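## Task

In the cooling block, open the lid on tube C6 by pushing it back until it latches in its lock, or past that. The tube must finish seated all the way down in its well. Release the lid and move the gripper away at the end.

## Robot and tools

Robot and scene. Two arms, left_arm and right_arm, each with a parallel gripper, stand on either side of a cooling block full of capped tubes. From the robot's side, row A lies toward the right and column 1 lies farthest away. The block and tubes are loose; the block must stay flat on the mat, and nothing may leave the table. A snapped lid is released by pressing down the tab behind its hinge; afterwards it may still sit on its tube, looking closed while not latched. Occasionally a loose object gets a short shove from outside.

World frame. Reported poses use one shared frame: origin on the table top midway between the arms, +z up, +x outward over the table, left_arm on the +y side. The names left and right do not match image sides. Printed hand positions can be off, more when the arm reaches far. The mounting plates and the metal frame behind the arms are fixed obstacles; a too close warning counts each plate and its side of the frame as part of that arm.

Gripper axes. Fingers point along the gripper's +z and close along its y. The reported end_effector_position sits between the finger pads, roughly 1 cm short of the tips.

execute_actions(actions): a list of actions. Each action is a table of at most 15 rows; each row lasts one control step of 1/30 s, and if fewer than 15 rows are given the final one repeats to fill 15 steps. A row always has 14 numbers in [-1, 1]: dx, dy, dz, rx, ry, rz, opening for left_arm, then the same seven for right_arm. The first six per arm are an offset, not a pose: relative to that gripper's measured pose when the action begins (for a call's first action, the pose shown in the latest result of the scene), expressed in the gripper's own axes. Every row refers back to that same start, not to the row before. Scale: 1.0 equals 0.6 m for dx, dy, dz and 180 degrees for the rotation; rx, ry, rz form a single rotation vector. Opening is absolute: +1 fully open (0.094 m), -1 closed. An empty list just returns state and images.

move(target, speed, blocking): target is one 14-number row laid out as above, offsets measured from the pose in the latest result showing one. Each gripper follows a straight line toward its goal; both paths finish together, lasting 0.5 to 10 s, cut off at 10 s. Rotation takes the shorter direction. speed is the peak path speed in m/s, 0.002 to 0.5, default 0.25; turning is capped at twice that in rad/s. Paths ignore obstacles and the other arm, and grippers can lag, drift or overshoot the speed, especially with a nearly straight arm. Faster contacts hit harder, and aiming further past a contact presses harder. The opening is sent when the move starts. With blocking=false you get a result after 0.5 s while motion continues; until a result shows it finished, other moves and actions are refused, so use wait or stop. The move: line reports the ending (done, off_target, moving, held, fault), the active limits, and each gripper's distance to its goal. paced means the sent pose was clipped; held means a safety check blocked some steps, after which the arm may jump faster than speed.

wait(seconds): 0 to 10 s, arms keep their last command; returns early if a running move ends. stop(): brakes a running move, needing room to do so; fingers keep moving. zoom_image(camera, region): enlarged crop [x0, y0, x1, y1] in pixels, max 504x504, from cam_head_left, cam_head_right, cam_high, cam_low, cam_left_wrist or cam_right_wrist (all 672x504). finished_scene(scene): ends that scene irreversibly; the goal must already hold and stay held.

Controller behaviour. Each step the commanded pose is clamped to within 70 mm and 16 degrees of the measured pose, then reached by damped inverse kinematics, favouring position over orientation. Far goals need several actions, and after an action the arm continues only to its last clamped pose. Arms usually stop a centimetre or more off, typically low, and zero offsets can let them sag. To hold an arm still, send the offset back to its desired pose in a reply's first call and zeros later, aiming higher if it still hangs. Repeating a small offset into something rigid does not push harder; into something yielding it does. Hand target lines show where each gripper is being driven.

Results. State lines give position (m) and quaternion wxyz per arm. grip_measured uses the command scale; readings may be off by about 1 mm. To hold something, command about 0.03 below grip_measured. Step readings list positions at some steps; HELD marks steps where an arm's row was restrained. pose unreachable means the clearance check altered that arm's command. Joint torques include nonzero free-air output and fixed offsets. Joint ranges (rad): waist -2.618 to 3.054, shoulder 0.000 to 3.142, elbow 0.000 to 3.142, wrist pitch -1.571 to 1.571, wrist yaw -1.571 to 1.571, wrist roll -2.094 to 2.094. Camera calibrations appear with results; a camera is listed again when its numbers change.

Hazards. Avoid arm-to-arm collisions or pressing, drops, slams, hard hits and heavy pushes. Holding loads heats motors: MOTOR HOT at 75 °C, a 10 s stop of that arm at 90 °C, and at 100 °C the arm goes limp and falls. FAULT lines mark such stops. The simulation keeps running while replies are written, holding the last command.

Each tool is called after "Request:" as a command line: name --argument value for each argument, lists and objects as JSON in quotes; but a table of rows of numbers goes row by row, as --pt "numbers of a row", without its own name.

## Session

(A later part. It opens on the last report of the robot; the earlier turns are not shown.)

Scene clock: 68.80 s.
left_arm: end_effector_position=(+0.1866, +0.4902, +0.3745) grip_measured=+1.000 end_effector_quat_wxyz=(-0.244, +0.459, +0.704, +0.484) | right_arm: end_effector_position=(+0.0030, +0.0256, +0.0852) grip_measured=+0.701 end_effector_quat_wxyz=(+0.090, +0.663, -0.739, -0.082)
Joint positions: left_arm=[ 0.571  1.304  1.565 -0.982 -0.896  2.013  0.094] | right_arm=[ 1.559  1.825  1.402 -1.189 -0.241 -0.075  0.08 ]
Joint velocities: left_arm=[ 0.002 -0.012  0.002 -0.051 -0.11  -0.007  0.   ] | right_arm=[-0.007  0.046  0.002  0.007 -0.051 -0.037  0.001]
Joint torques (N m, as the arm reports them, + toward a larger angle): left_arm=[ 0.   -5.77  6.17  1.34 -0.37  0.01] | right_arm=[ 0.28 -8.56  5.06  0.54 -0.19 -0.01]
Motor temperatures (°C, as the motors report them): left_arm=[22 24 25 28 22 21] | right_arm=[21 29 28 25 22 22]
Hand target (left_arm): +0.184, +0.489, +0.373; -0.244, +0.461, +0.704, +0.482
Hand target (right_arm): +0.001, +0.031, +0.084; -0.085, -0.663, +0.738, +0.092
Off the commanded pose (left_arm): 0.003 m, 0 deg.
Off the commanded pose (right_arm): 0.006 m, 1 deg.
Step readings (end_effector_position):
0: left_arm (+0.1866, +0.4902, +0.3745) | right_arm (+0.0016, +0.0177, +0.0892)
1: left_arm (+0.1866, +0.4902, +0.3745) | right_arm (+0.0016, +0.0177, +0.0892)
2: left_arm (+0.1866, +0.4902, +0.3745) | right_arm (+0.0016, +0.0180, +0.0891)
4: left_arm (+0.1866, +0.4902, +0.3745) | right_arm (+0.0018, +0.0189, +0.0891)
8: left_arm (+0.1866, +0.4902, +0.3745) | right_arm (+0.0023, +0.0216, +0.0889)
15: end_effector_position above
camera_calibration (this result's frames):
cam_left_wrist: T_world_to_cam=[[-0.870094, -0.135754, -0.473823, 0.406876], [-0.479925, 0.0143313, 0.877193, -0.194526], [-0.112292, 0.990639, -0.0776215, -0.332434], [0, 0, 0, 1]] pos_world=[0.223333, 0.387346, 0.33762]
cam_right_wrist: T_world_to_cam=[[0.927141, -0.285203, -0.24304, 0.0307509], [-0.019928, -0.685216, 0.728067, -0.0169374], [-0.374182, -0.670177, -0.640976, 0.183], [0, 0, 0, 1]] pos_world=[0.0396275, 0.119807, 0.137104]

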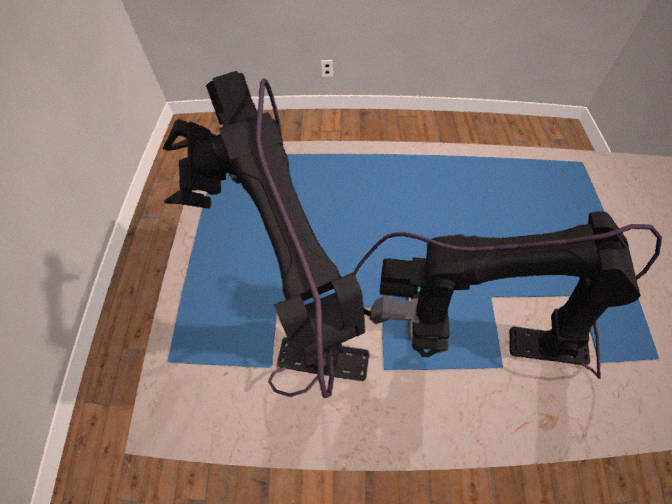

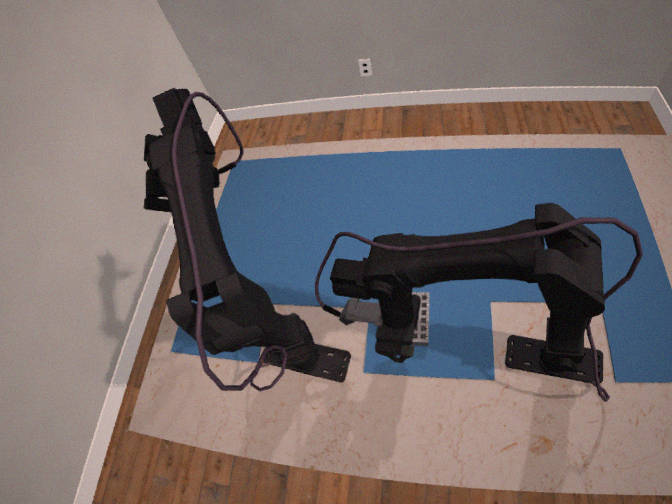

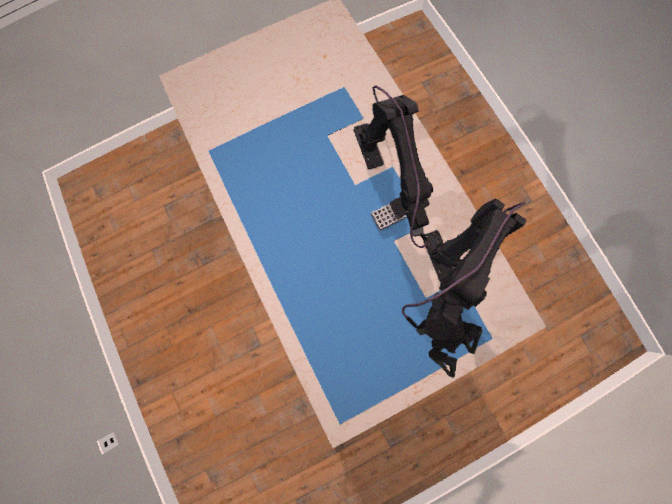

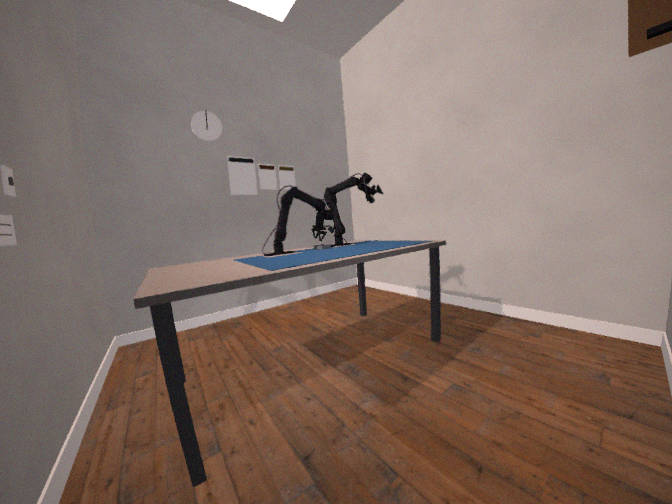

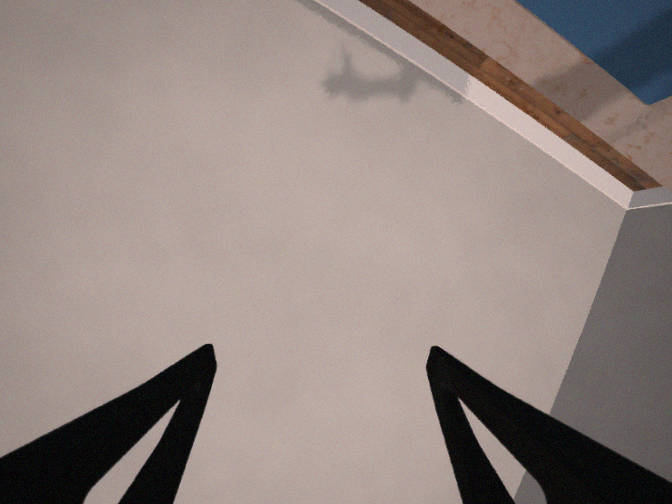

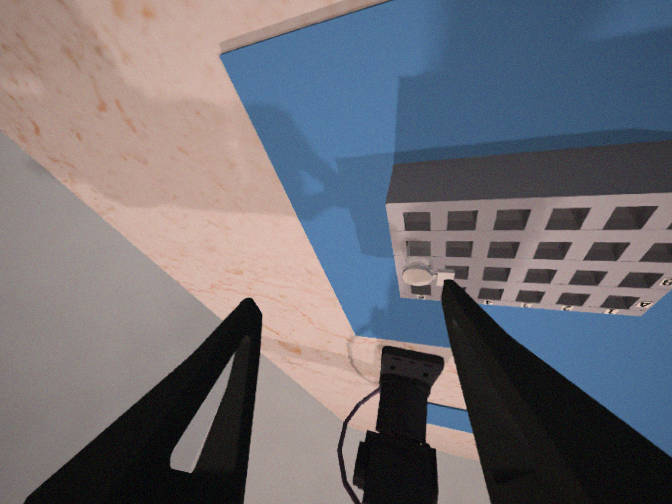

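Request:
execute_actions --actions '[[[-0.0008,-0.0052,-0.0012,0.0009,-0.0008,0.0015,1,-0.0042,0.0037,0.0051,-0.0028,-0.0012,-0.0004,0.685],[-0.0008,-0.0052,-0.0012,0.0009,-0.0008,0.0015,1,-0.0041,0.0032,0.0071,-0.0029,0.0,-0.0001,0.665],[-0.0008,-0.0052,-0.0012,0.0009,-0.0008,0.0015,1,-0.004,0.0028,0.009,-0.003,0.0012,0.0002,0.65],[-0.0008,-0.0052,-0.0012,0.0009,-0.0008,0.0015,1,-0.0038,0.0023,0.0109,-0.003,0.0023,0.0005,0.65],[-0.0008,-0.0052,-0.0012,0.0009,-0.0008,0.0015,1,-0.0037,0.0018,0.0129,-0.0031,0.0035,0.0008,0.65],[-0.0008,-0.0052,-0.0012,0.0009,-0.0008,0.0015,1,-0.0036,0.0013,0.0148,-0.0032,0.0047,0.001,0.65],[-0.0008,-0.0052,-0.0012,0.0009,-0.0008,0.0015,1,-0.0035,0.0009,0.0167,-0.0033,0.0059,0.0013,0.65],[-0.0008,-0.0052,-0.0012,0.0009,-0.0008,0.0015,1,-0.0034,0.0004,0.0186,-0.0034,0.0071,0.0016,0.65],[-0.0008,-0.0052,-0.0012,0.0009,-0.0008,0.0015,1,-0.0033,-0.0001,0.0206,-0.0035,0.0083,0.0019,0.65],[-0.0008,-0.0052,-0.0012,0.0009,-0.0008,0.0015,1,-0.0031,-0.0006,0.0225,-0.0035,0.0095,0.0022,0.65],[-0.0008,-0.0052,-0.0012,0.0009,-0.0008,0.0015,1,-0.003,-0.001,0.0244,-0.0036,0.0106,0.0025,0.65],[-0.0008,-0.0052,-0.0012,0.0009,-0.0008,0.0015,1,-0.0029,-0.0015,0.0264,-0.0037,0.0118,0.0028,0.65],[-0.0008,-0.0052,-0.0012,0.0009,-0.0008,0.0015,1,-0.0028,-0.002,0.0283,-0.0038,0.013,0.0031,0.65]]]'

Request:
zoom_image --camera "cam_right_wrist" --region '[385, 235, 505, 345]'

Scene clock: 75.07 s.
left_arm: end_effector_position=(+0.1866, +0.4902, +0.3745) grip_measured=+1.000 end_effector_quat_wxyz=(-0.244, +0.459, +0.704, +0.484) | right_arm: end_effector_position=(+0.0034, +0.0254, +0.0762) grip_measured=+0.651 end_effector_quat_wxyz=(+0.099, +0.661, -0.740, -0.074)
Joint positions: left_arm=[ 0.571  1.304  1.565 -0.982 -0.896  2.013  0.094] | right_arm=[ 1.559  1.854  1.402 -1.185 -0.239 -0.074  0.078]
Joint velocities: left_arm=[ 0.007 -0.017  0.007  0.051 -0.037 -0.081  0.   ] | right_arm=[ 0.002 -0.017 -0.022 -0.051  0.037  0.022  0.001]
Joint torques (N m, as the arm reports them, + toward a larger angle): left_arm=[ 0.   -5.78  6.18  1.34 -0.36  0.01] | right_arm=[ 0.35 -6.24  5.27  0.35 -0.21 -0.02]
Motor temperatures (°C, as the motors report them): left_arm=[22 24 25 28 22 21] | right_arm=[21 29 28 25 22 22]
Hand target (left_arm): +0.184, +0.489, +0.373; -0.244, +0.461, +0.704, +0.482
Hand target (right_arm): +0.000, +0.027, +0.068; -0.109, -0.660, +0.740, +0.073
Off the commanded pose (left_arm): 0.003 m, 0 deg.
Off the commanded pose (right_arm): 0.009 m, 1 deg.
Step readings (end_effector_position):
0: left_arm (+0.1866, +0.4902, +0.3745) | right_arm (+0.0032, +0.0265, +0.0846)
1: left_arm (+0.1866, +0.4902, +0.3745) | right_arm (+0.0032, +0.0265, +0.0846)
2: left_arm (+0.1866, +0.4902, +0.3745) | right_arm (+0.0032, +0.0265, +0.0846)
4: left_arm (+0.1866, +0.4902, +0.3745) | right_arm (+0.0031, +0.0264, +0.0837)
8: left_arm (+0.1866, +0.4902, +0.3745) | right_arm (+0.0030, +0.0257, +0.0780)
15: end_effector_position above
camera_calibration (this result's frames):
cam_left_wrist: T_world_to_cam=[[-0.870094, -0.135754, -0.473823, 0.406876], [-0.479925, 0.0143313, 0.877193, -0.194526], [-0.112292, 0.990639, -0.0776215, -0.332434], [0, 0, 0, 1]] pos_world=[0.223333, 0.387346, 0.33762]
cam_right_wrist: T_world_to_cam=[[0.926446, -0.291785, -0.237822, 0.0279497], [-0.0187624, -0.666795, 0.745005, -0.0122675], [-0.375959, -0.685745, -0.623225, 0.17633], [0, 0, 0, 1]] pos_world=[0.0401691, 0.120893, 0.12568]

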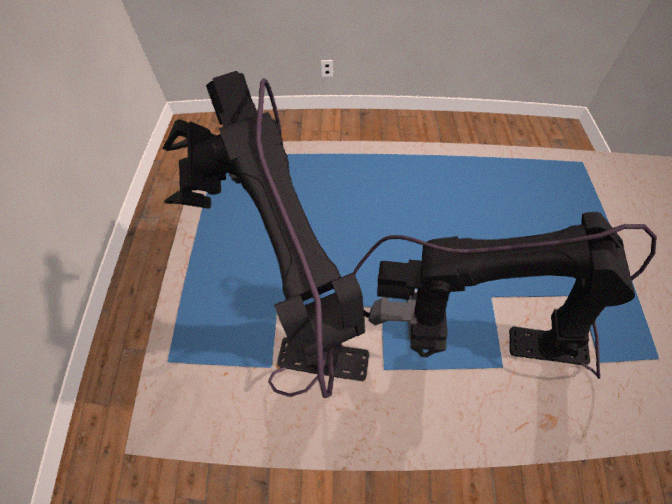

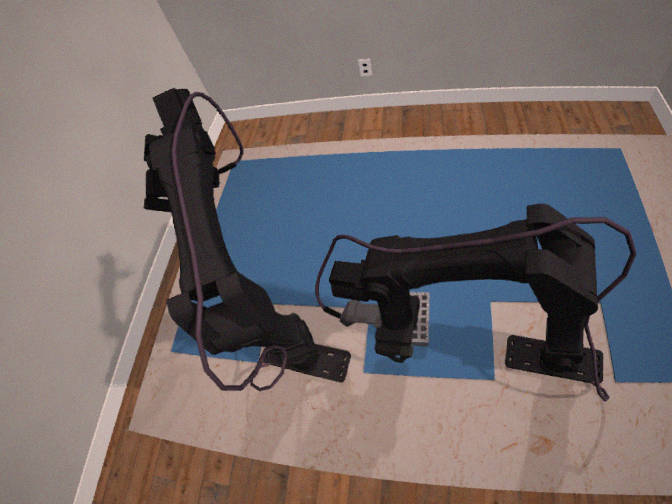

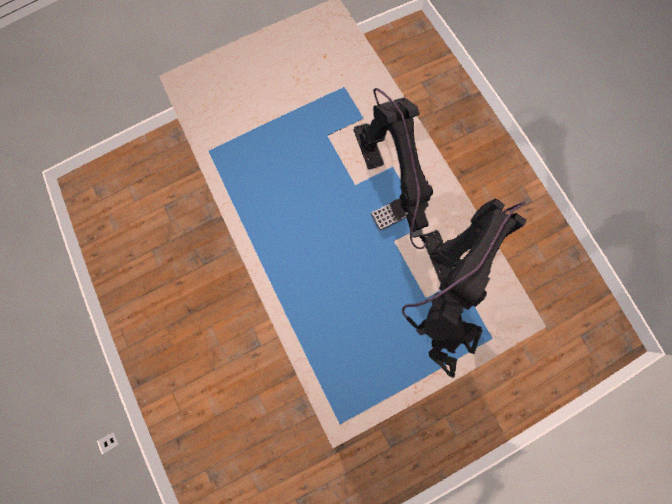

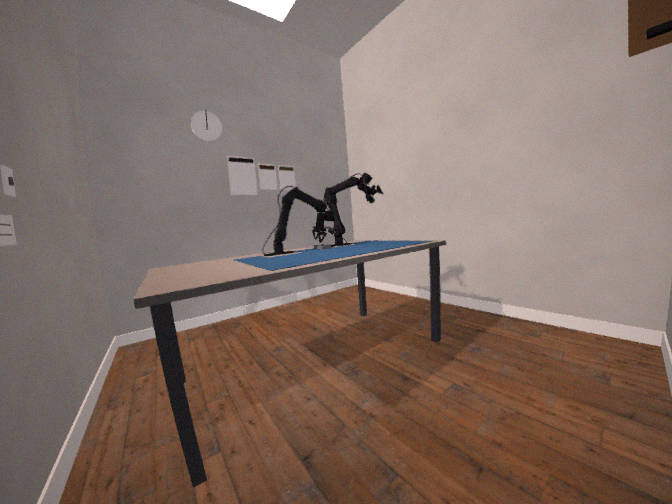

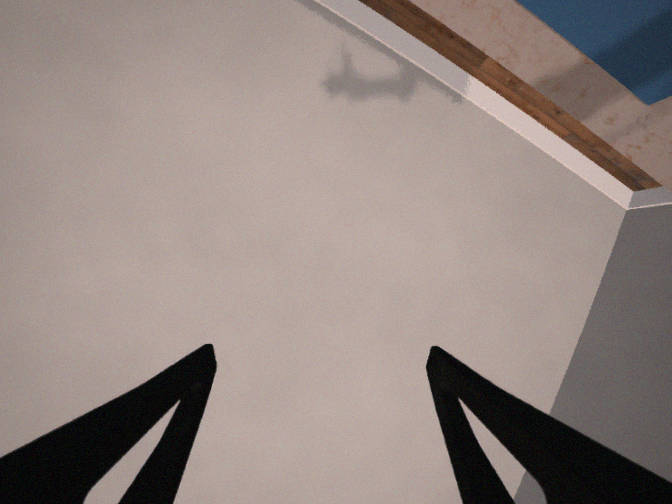

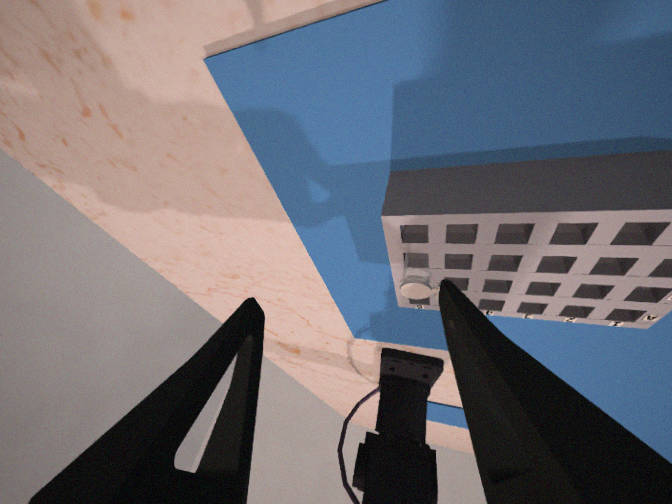

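Region (385, 235, 505, 345) of cam_right_wrist's 672x504 image, scaled by 4.200, with more detail than that image has; it fills the top 462 rows of this view, and the rest is white.

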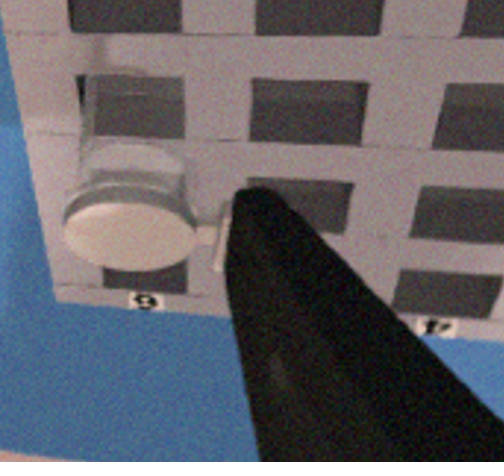

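Request:
execute_actions --actions '[[[-0.0008,-0.0052,-0.0012,0.0009,-0.0008,0.0015,1,-0.0029,0.0021,0.015,-0.0038,0.0059,0.0011,0.65],[-0.0008,-0.0052,-0.0012,0.0009,-0.0008,0.0015,1,-0.0026,0.0018,0.016,-0.0039,0.0066,0.0013,0.65],[-0.0008,-0.0052,-0.0012,0.0009,-0.0008,0.0015,1,-0.0023,0.0016,0.017,-0.0039,0.0072,0.0014,0.65],[-0.0008,-0.0052,-0.0012,0.0009,-0.0008,0.0015,1,-0.002,0.0014,0.018,-0.004,0.0079,0.0016,0.65],[-0.0008,-0.0052,-0.0012,0.0009,-0.0008,0.0015,1,-0.0017,0.0011,0.019,-0.004,0.0085,0.0017,0.65],[-0.0008,-0.0052,-0.0012,0.0009,-0.0008,0.0015,1,-0.0015,0.0009,0.02,-0.0041,0.0091,0.0019,0.65],[-0.0008,-0.0052,-0.0012,0.0009,-0.0008,0.0015,1,-0.0012,0.0007,0.021,-0.0041,0.0098,0.002,0.65],[-0.0008,-0.0052,-0.0012,0.0009,-0.0008,0.0015,1,-0.0009,0.0005,0.022,-0.0042,0.0104,0.0022,0.65],[-0.0008,-0.0052,-0.0012,0.0009,-0.0008,0.0015,1,-0.0006,0.0002,0.023,-0.0042,0.0111,0.0023,0.65],[-0.0008,-0.0052,-0.0012,0.0009,-0.0008,0.0015,1,-0.0003,0.0,0.024,-0.0043,0.0117,0.0025,0.65]]]'

Request:
zoom_image --camera "cam_right_wrist" --region '[375, 245, 495, 365]'

Scene clock: 79.20 s.
left_arm: end_effector_position=(+0.1866, +0.4902, +0.3745) grip_measured=+1.000 end_effector_quat_wxyz=(-0.244, +0.459, +0.704, +0.484) | right_arm: end_effector_position=(+0.0034, +0.0253, +0.0756) grip_measured=+0.651 end_effector_quat_wxyz=(+0.099, +0.661, -0.740, -0.073)
Joint positions: left_arm=[ 0.571  1.304  1.565 -0.982 -0.896  2.013  0.094] | right_arm=[ 1.559  1.856  1.402 -1.185 -0.238 -0.074  0.078]
Joint velocities: left_arm=[ 0.002 -0.012 -0.007  0.051 -0.007  0.022  0.   ] | right_arm=[ 0.007  0.002 -0.007  0.007  0.066  0.037 -0.001]
Joint torques (N m, as the arm reports them, + toward a larger angle): left_arm=[ 0.01 -5.77  6.15  1.34 -0.37  0.01] | right_arm=[ 0.29 -5.18  4.93  0.35 -0.25  0.  ]
Motor temperatures (°C, as the motors report them): left_arm=[22 24 25 28 22 21] | right_arm=[21 28 28 25 22 22]
Hand target (left_arm): +0.184, +0.489, +0.373; -0.244, +0.461, +0.704, +0.482
Hand target (right_arm): -0.000, +0.025, +0.062; -0.117, -0.659, +0.740, +0.066
Off the commanded pose (left_arm): 0.003 m, 0 deg.
Off the commanded pose (right_arm): 0.014 m, 2 deg.
Step readings (end_effector_position):
0: left_arm (+0.1866, +0.4902, +0.3745) | right_arm (+0.0034, +0.0254, +0.0762)
1: left_arm (+0.1866, +0.4902, +0.3745) | right_arm (+0.0034, +0.0254, +0.0762)
2: left_arm (+0.1866, +0.4902, +0.3745) | right_arm (+0.0034, +0.0254, +0.0762)
4: left_arm (+0.1866, +0.4902, +0.3745) | right_arm (+0.0034, +0.0254, +0.0762)
8: left_arm (+0.1866, +0.4902, +0.3745) | right_arm (+0.0034, +0.0253, +0.0756)
15: end_effector_position above
camera_calibration (this result's frames):
cam_left_wrist: T_world_to_cam=[[-0.870094, -0.135754, -0.473823, 0.406876], [-0.479925, 0.0143313, 0.877193, -0.194526], [-0.112292, 0.990639, -0.0776215, -0.332434], [0, 0, 0, 1]] pos_world=[0.223333, 0.387346, 0.33762]
cam_right_wrist: T_world_to_cam=[[0.926356, -0.292588, -0.237185, 0.0277066], [-0.0190246, -0.665269, 0.746361, -0.0120248], [-0.376168, -0.686884, -0.621843, 0.175839], [0, 0, 0, 1]] pos_world=[0.0402501, 0.120888, 0.124891]

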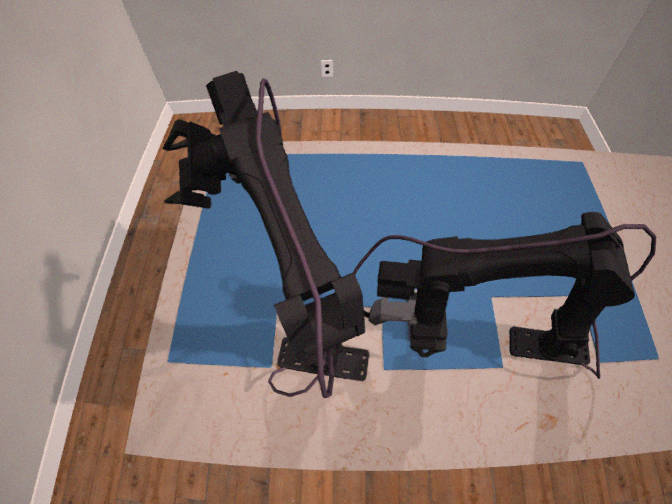

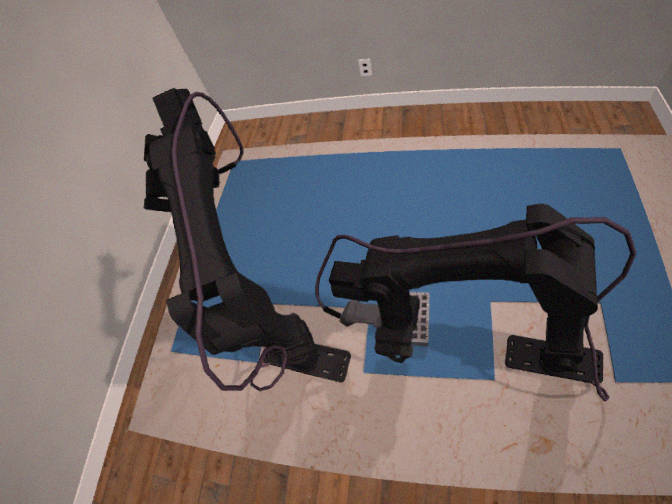

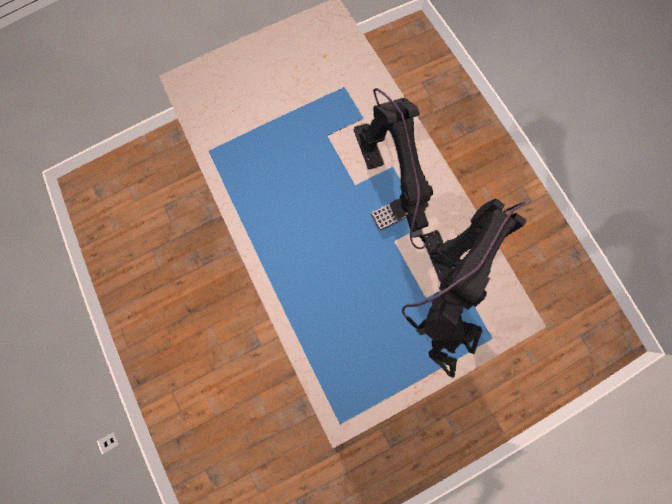

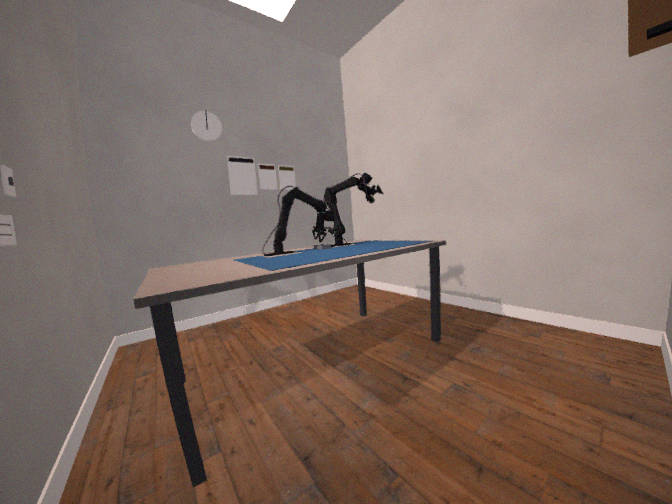

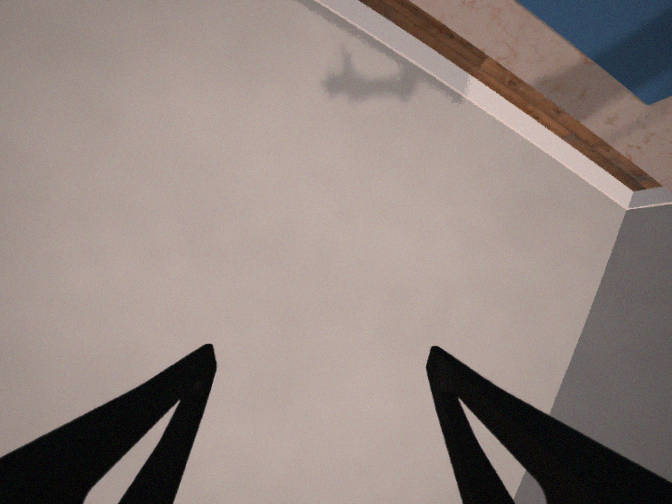

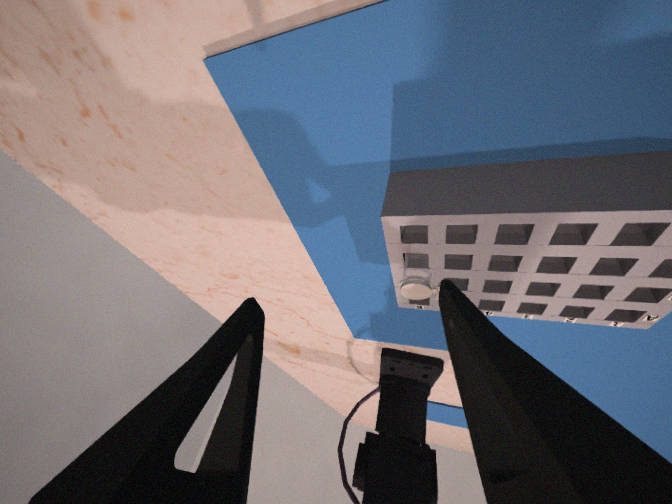

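Region (375, 245, 495, 365) of cam_right_wrist's 672x504 image, scaled by 4.200, with more detail than that image has.

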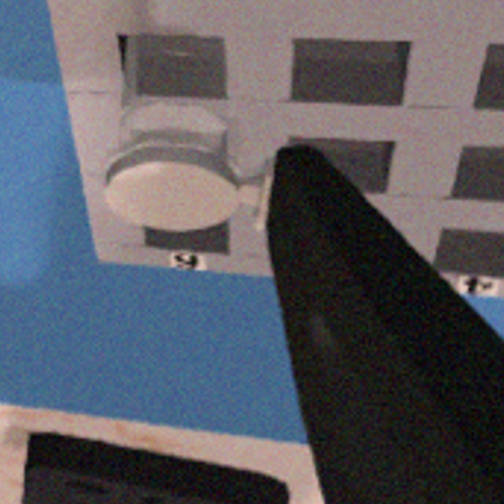

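Request:
execute_actions --actions '[]'

Scene clock: 82.43 s.
left_arm: end_effector_position=(+0.1866, +0.4902, +0.3745) grip_measured=+1.000 end_effector_quat_wxyz=(-0.244, +0.459, +0.704, +0.484) | right_arm: end_effector_position=(+0.0034, +0.0253, +0.0756) grip_measured=+0.651 end_effector_quat_wxyz=(+0.099, +0.661, -0.740, -0.073)
Joint positions: left_arm=[ 0.571  1.304  1.565 -0.982 -0.896  2.013  0.094] | right_arm=[ 1.559  1.856  1.402 -1.185 -0.238 -0.074  0.078]
Joint velocities: left_arm=[-0.012  0.002 -0.022 -0.095 -0.095 -0.022  0.   ] | right_arm=[-0.012  0.002  0.002  0.066 -0.081 -0.007  0.   ]
Joint torques (N m, as the arm reports them, + toward a larger angle): left_arm=[ 0.   -5.77  6.17  1.34 -0.37  0.01] | right_arm=[ 0.33 -5.19  4.9   0.35 -0.21  0.  ]
Motor temperatures (°C, as the motors report them): left_arm=[22 24 25 28 22 21] | right_arm=[21 27 27 25 22 22]
Hand target (left_arm): +0.184, +0.489, +0.373; -0.244, +0.461, +0.704, +0.482
Hand target (right_arm): -0.000, +0.025, +0.062; -0.117, -0.659, +0.740, +0.066
Off the commanded pose (left_arm): 0.003 m, 0 deg.
Off the commanded pose (right_arm): 0.014 m, 2 deg.
camera_calibration (this result's frames):
cam_left_wrist: T_world_to_cam=[[-0.870094, -0.135754, -0.473823, 0.406876], [-0.479925, 0.0143313, 0.877193, -0.194526], [-0.112292, 0.990639, -0.0776215, -0.332434], [0, 0, 0, 1]] pos_world=[0.223333, 0.387346, 0.33762]
cam_right_wrist: T_world_to_cam=[[0.926356, -0.292588, -0.237185, 0.0277066], [-0.0190246, -0.665269, 0.746361, -0.0120248], [-0.376168, -0.686884, -0.621843, 0.175839], [0, 0, 0, 1]] pos_world=[0.0402501, 0.120888, 0.124891]

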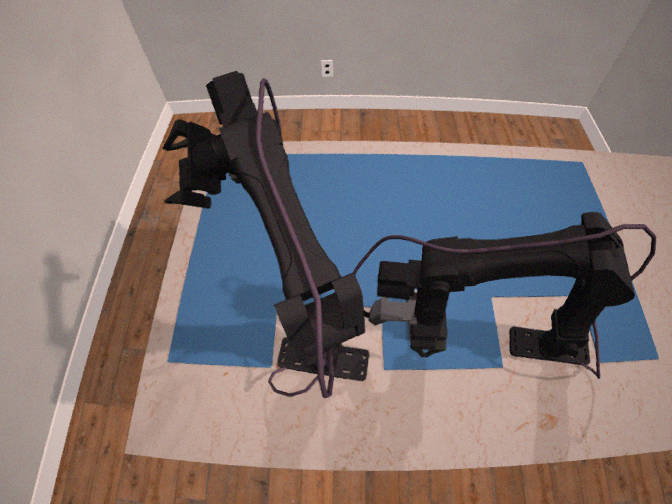

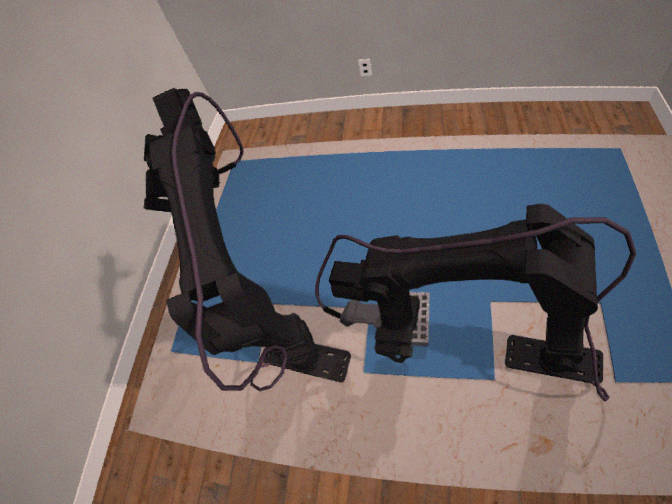

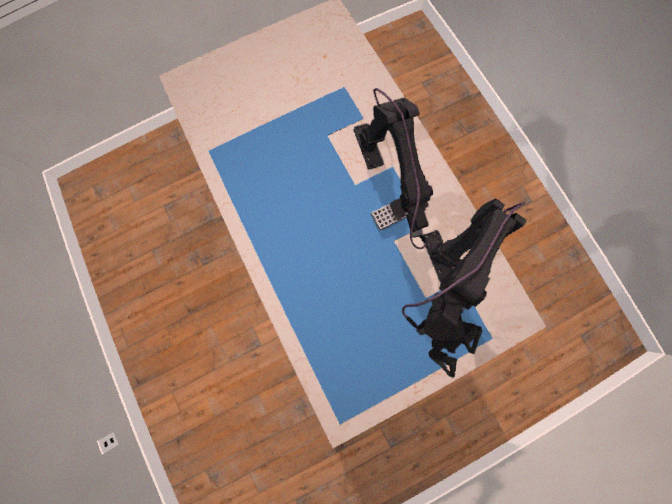

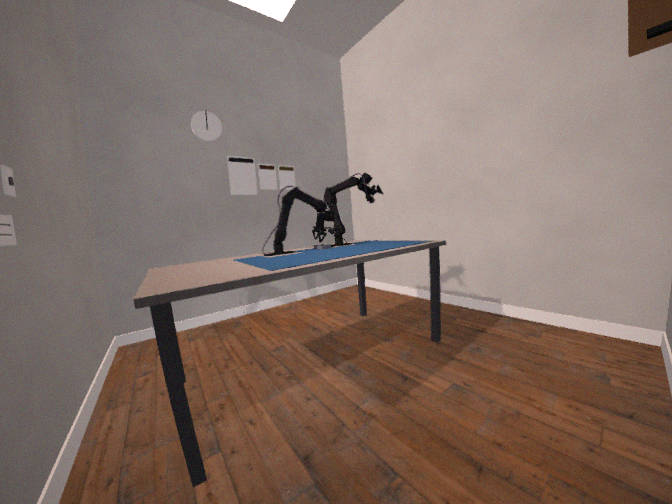

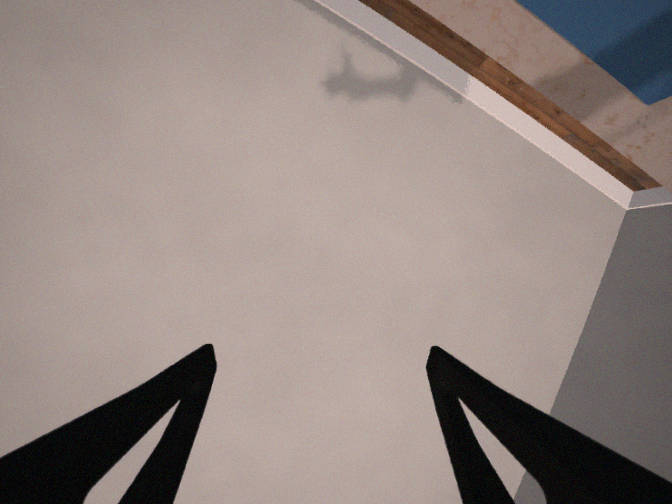

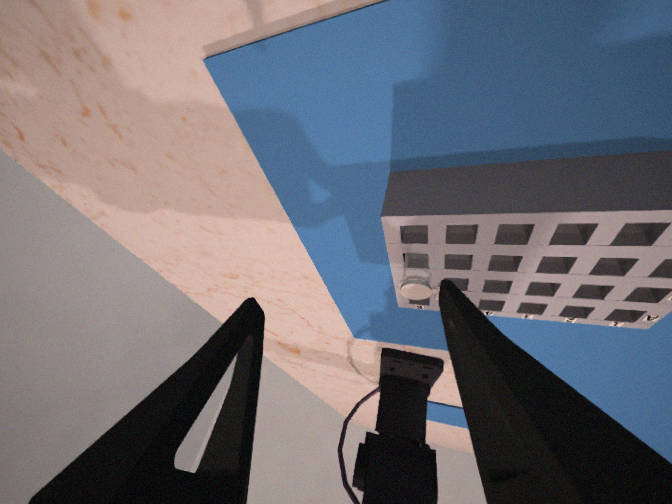

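Request:
zoom_image --camera "cam_right_wrist" --region '[380, 240, 500, 330]'

Region (380, 240, 500, 330) of cam_right_wrist's 672x504 image, scaled by 4.200, with more detail than that image has; it fills the top 378 rows of this view, and the rest is white.

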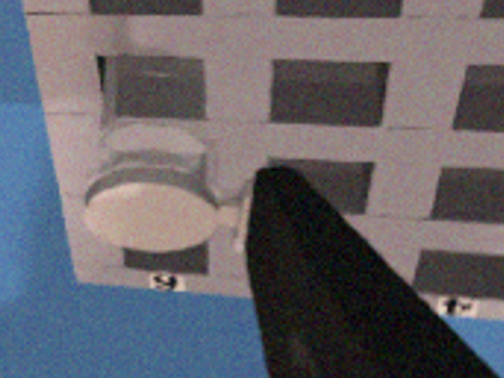

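Request:
execute_actions --actions '[[[-0.0008,-0.0052,-0.0012,0.0009,-0.0008,0.0015,1,-0.0003,0.0002,0.018,-0.0034,0.0089,0.0019,0.65],[-0.0008,-0.0052,-0.0012,0.0009,-0.0008,0.0015,1,-0.0002,0.0002,0.013,-0.0025,0.0066,0.0014,0.65],[-0.0008,-0.0052,-0.0012,0.0009,-0.0008,0.0015,1,-0.0002,0.0002,0.008,-0.0017,0.0040,0.0010,0.65],[-0.0008,-0.0052,-0.0012,0.0009,-0.0008,0.0015,1,-0.0001,0.0003,0.003,-0.0010,0.0016,0.0004,0.65],[-0.0008,-0.0052,-0.0012,0.0009,-0.0008,0.0015,1,-0.0002,0.0006,-0.001,-0.0005,-0.0006,-0.0001,0.65],[-0.0008,-0.0052,-0.0012,0.0009,-0.0008,0.0015,1,-0.0003,0.0010,-0.004,-0.0002,-0.0025,-0.0006,0.66],[-0.0008,-0.0052,-0.0012,0.0009,-0.0008,0.0015,1,-0.0003,0.0010,-0.004,-0.0002,-0.0025,-0.0006,0.67],[-0.0008,-0.0052,-0.0012,0.0009,-0.0008,0.0015,1,-0.0003,0.0010,-0.004,-0.0002,-0.0025,-0.0006,0.68],[-0.0008,-0.0052,-0.0012,0.0009,-0.0008,0.0015,1,-0.0003,0.0010,-0.004,-0.0002,-0.0025,-0.0006,0.69],[-0.0008,-0.0052,-0.0012,0.0009,-0.0008,0.0015,1,-0.0003,0.0010,-0.004,-0.0002,-0.0025,-0.0006,0.70],[-0.0008,-0.0052,-0.0012,0.0009,-0.0008,0.0015,1,-0.0003,0.0010,-0.004,-0.0002,-0.0025,-0.0006,0.71],[-0.0008,-0.0052,-0.0012,0.0009,-0.0008,0.0015,1,-0.0003,0.0010,-0.004,-0.0002,-0.0025,-0.0006,0.72],[-0.0008,-0.0052,-0.0012,0.0009,-0.0008,0.0015,1,-0.0003,0.0010,-0.004,-0.0002,-0.0025,-0.0006,0.73]]]'

Request:
zoom_image --camera "cam_right_wrist" --region '[380, 240, 500, 330]'

Scene clock: 90.23 s.
left_arm: end_effector_position=(+0.1866, +0.4902, +0.3745) grip_measured=+1.000 end_effector_quat_wxyz=(-0.244, +0.459, +0.704, +0.484) | right_arm: end_effector_position=(+0.0023, +0.0255, +0.0763) grip_measured=+0.728 end_effector_quat_wxyz=(+0.101, +0.661, -0.740, -0.076)
Joint positions: left_arm=[ 0.571  1.304  1.565 -0.982 -0.896  2.013  0.094] | right_arm=[ 1.559  1.855  1.402 -1.185 -0.245 -0.074  0.081]
Joint velocities: left_arm=[ 0.032 -0.017 -0.007 -0.081 -0.11   0.007  0.   ] | right_arm=[-0.002 -0.002 -0.002 -0.081  0.022  0.007  0.001]
Joint torques (N m, as the arm reports them, + toward a larger angle): left_arm=[ 0.   -5.78  6.17  1.34 -0.37  0.01] | right_arm=[-0.04 -9.11  5.36  0.25 -0.08 -0.03]
Motor temperatures (°C, as the motors report them): left_arm=[22 24 25 28 22 21] | right_arm=[21 27 27 25 22 22]
Hand target (left_arm): +0.184, +0.489, +0.373; -0.244, +0.461, +0.704, +0.482
Hand target (right_arm): +0.003, +0.026, +0.078; -0.097, -0.661, +0.740, +0.076
Off the commanded pose (left_arm): 0.003 m, 0 deg.
Off the commanded pose (right_arm): 0.002 m, 0 deg.
Step readings (end_effector_position):
0: left_arm (+0.1866, +0.4902, +0.3745) | right_arm (+0.0034, +0.0253, +0.0756)
1: left_arm (+0.1866, +0.4902, +0.3745) | right_arm (+0.0034, +0.0253, +0.0756)
2: left_arm (+0.1866, +0.4902, +0.3745) | right_arm (+0.0035, +0.0253, +0.0756)
4: left_arm (+0.1866, +0.4902, +0.3745) | right_arm (+0.0035, +0.0253, +0.0756)
8: left_arm (+0.1866, +0.4902, +0.3745) | right_arm (+0.0034, +0.0254, +0.0761)
15: end_effector_position above
camera_calibration (this result's frames):
cam_left_wrist: T_world_to_cam=[[-0.870094, -0.135754, -0.473823, 0.406876], [-0.479925, 0.0143313, 0.877193, -0.194526], [-0.112292, 0.990639, -0.0776215, -0.332434], [0, 0, 0, 1]] pos_world=[0.223333, 0.387346, 0.33762]
cam_right_wrist: T_world_to_cam=[[0.924747, -0.292444, -0.243556, 0.0294503], [-0.0147188, -0.666959, 0.744949, -0.0123349], [-0.380298, -0.685304, -0.621073, 0.175928], [0, 0, 0, 1]] pos_world=[0.0394896, 0.12095, 0.125626]

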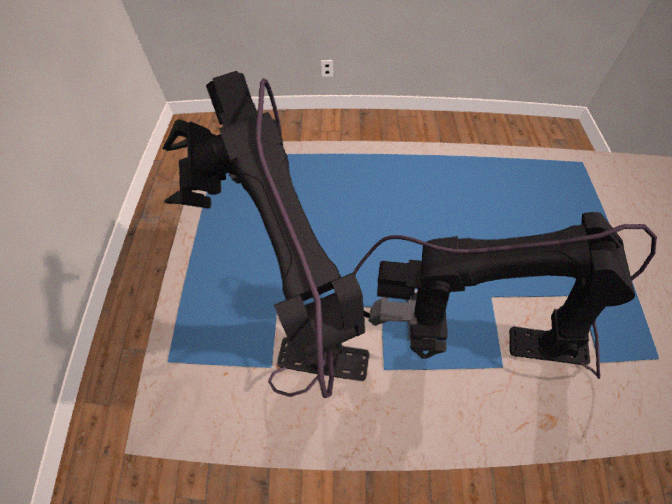

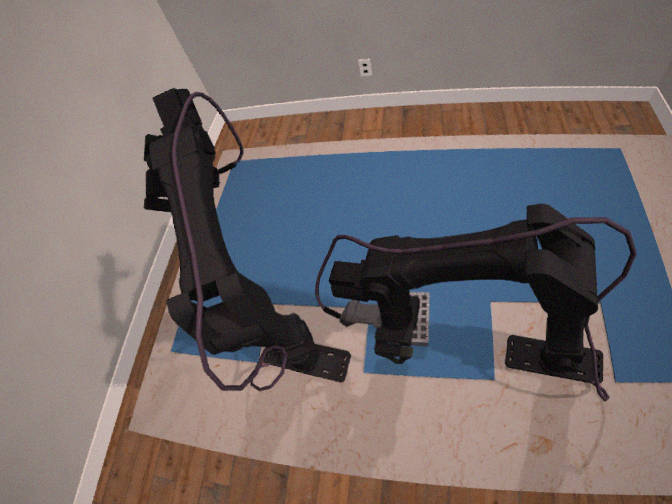

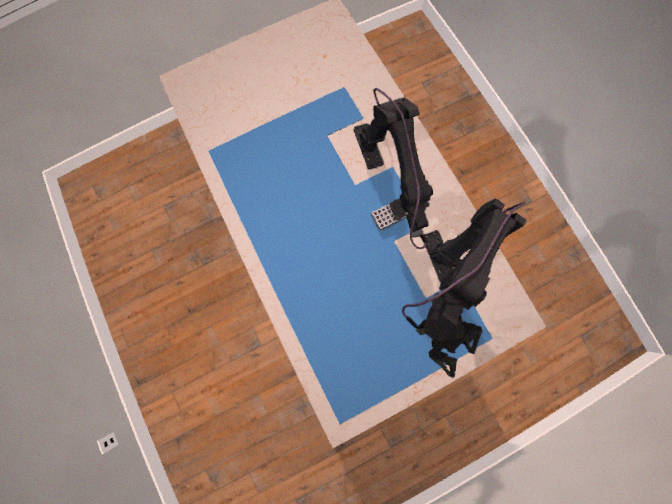

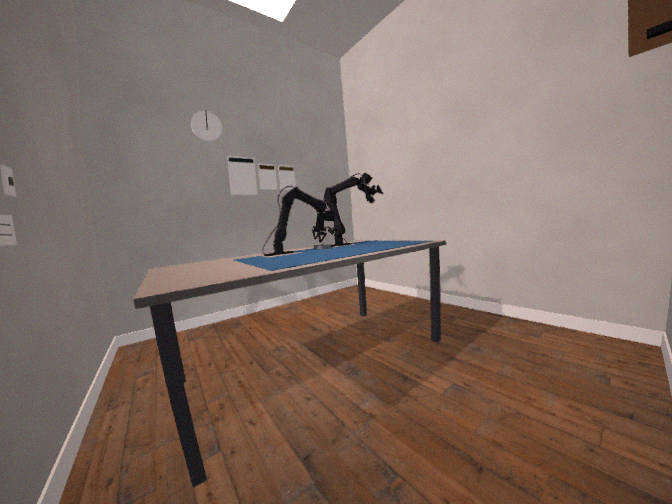

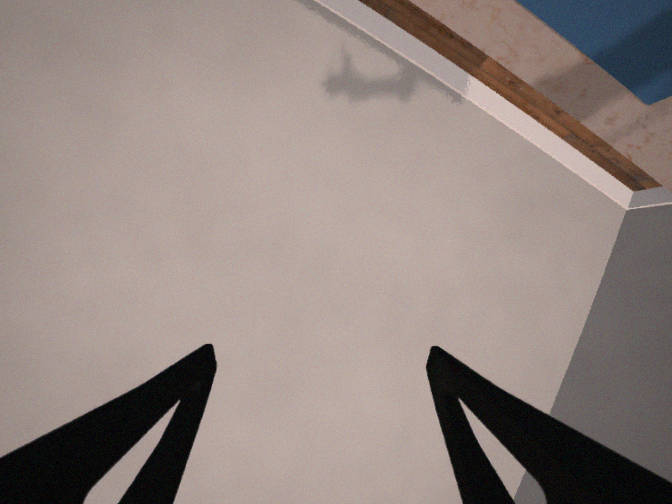

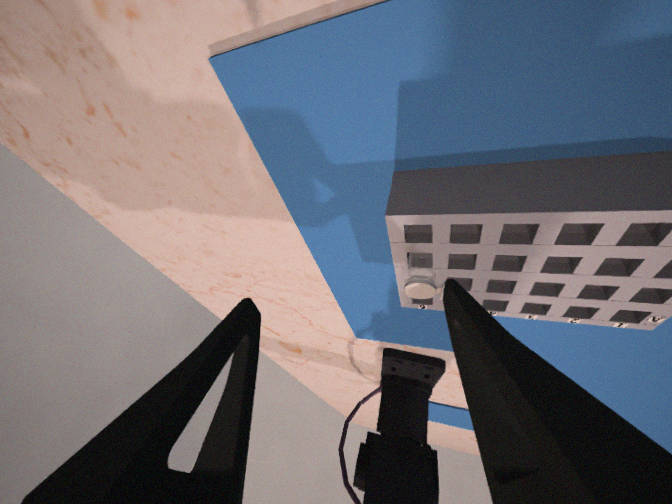

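Region (380, 240, 500, 330) of cam_right_wrist's 672x504 image, scaled by 4.200, with more detail than that image has; it fills the top 378 rows of this view, and the rest is white.

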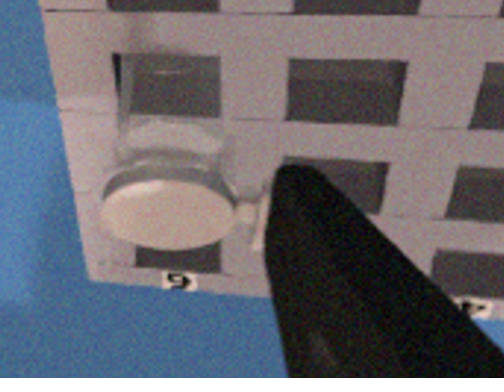

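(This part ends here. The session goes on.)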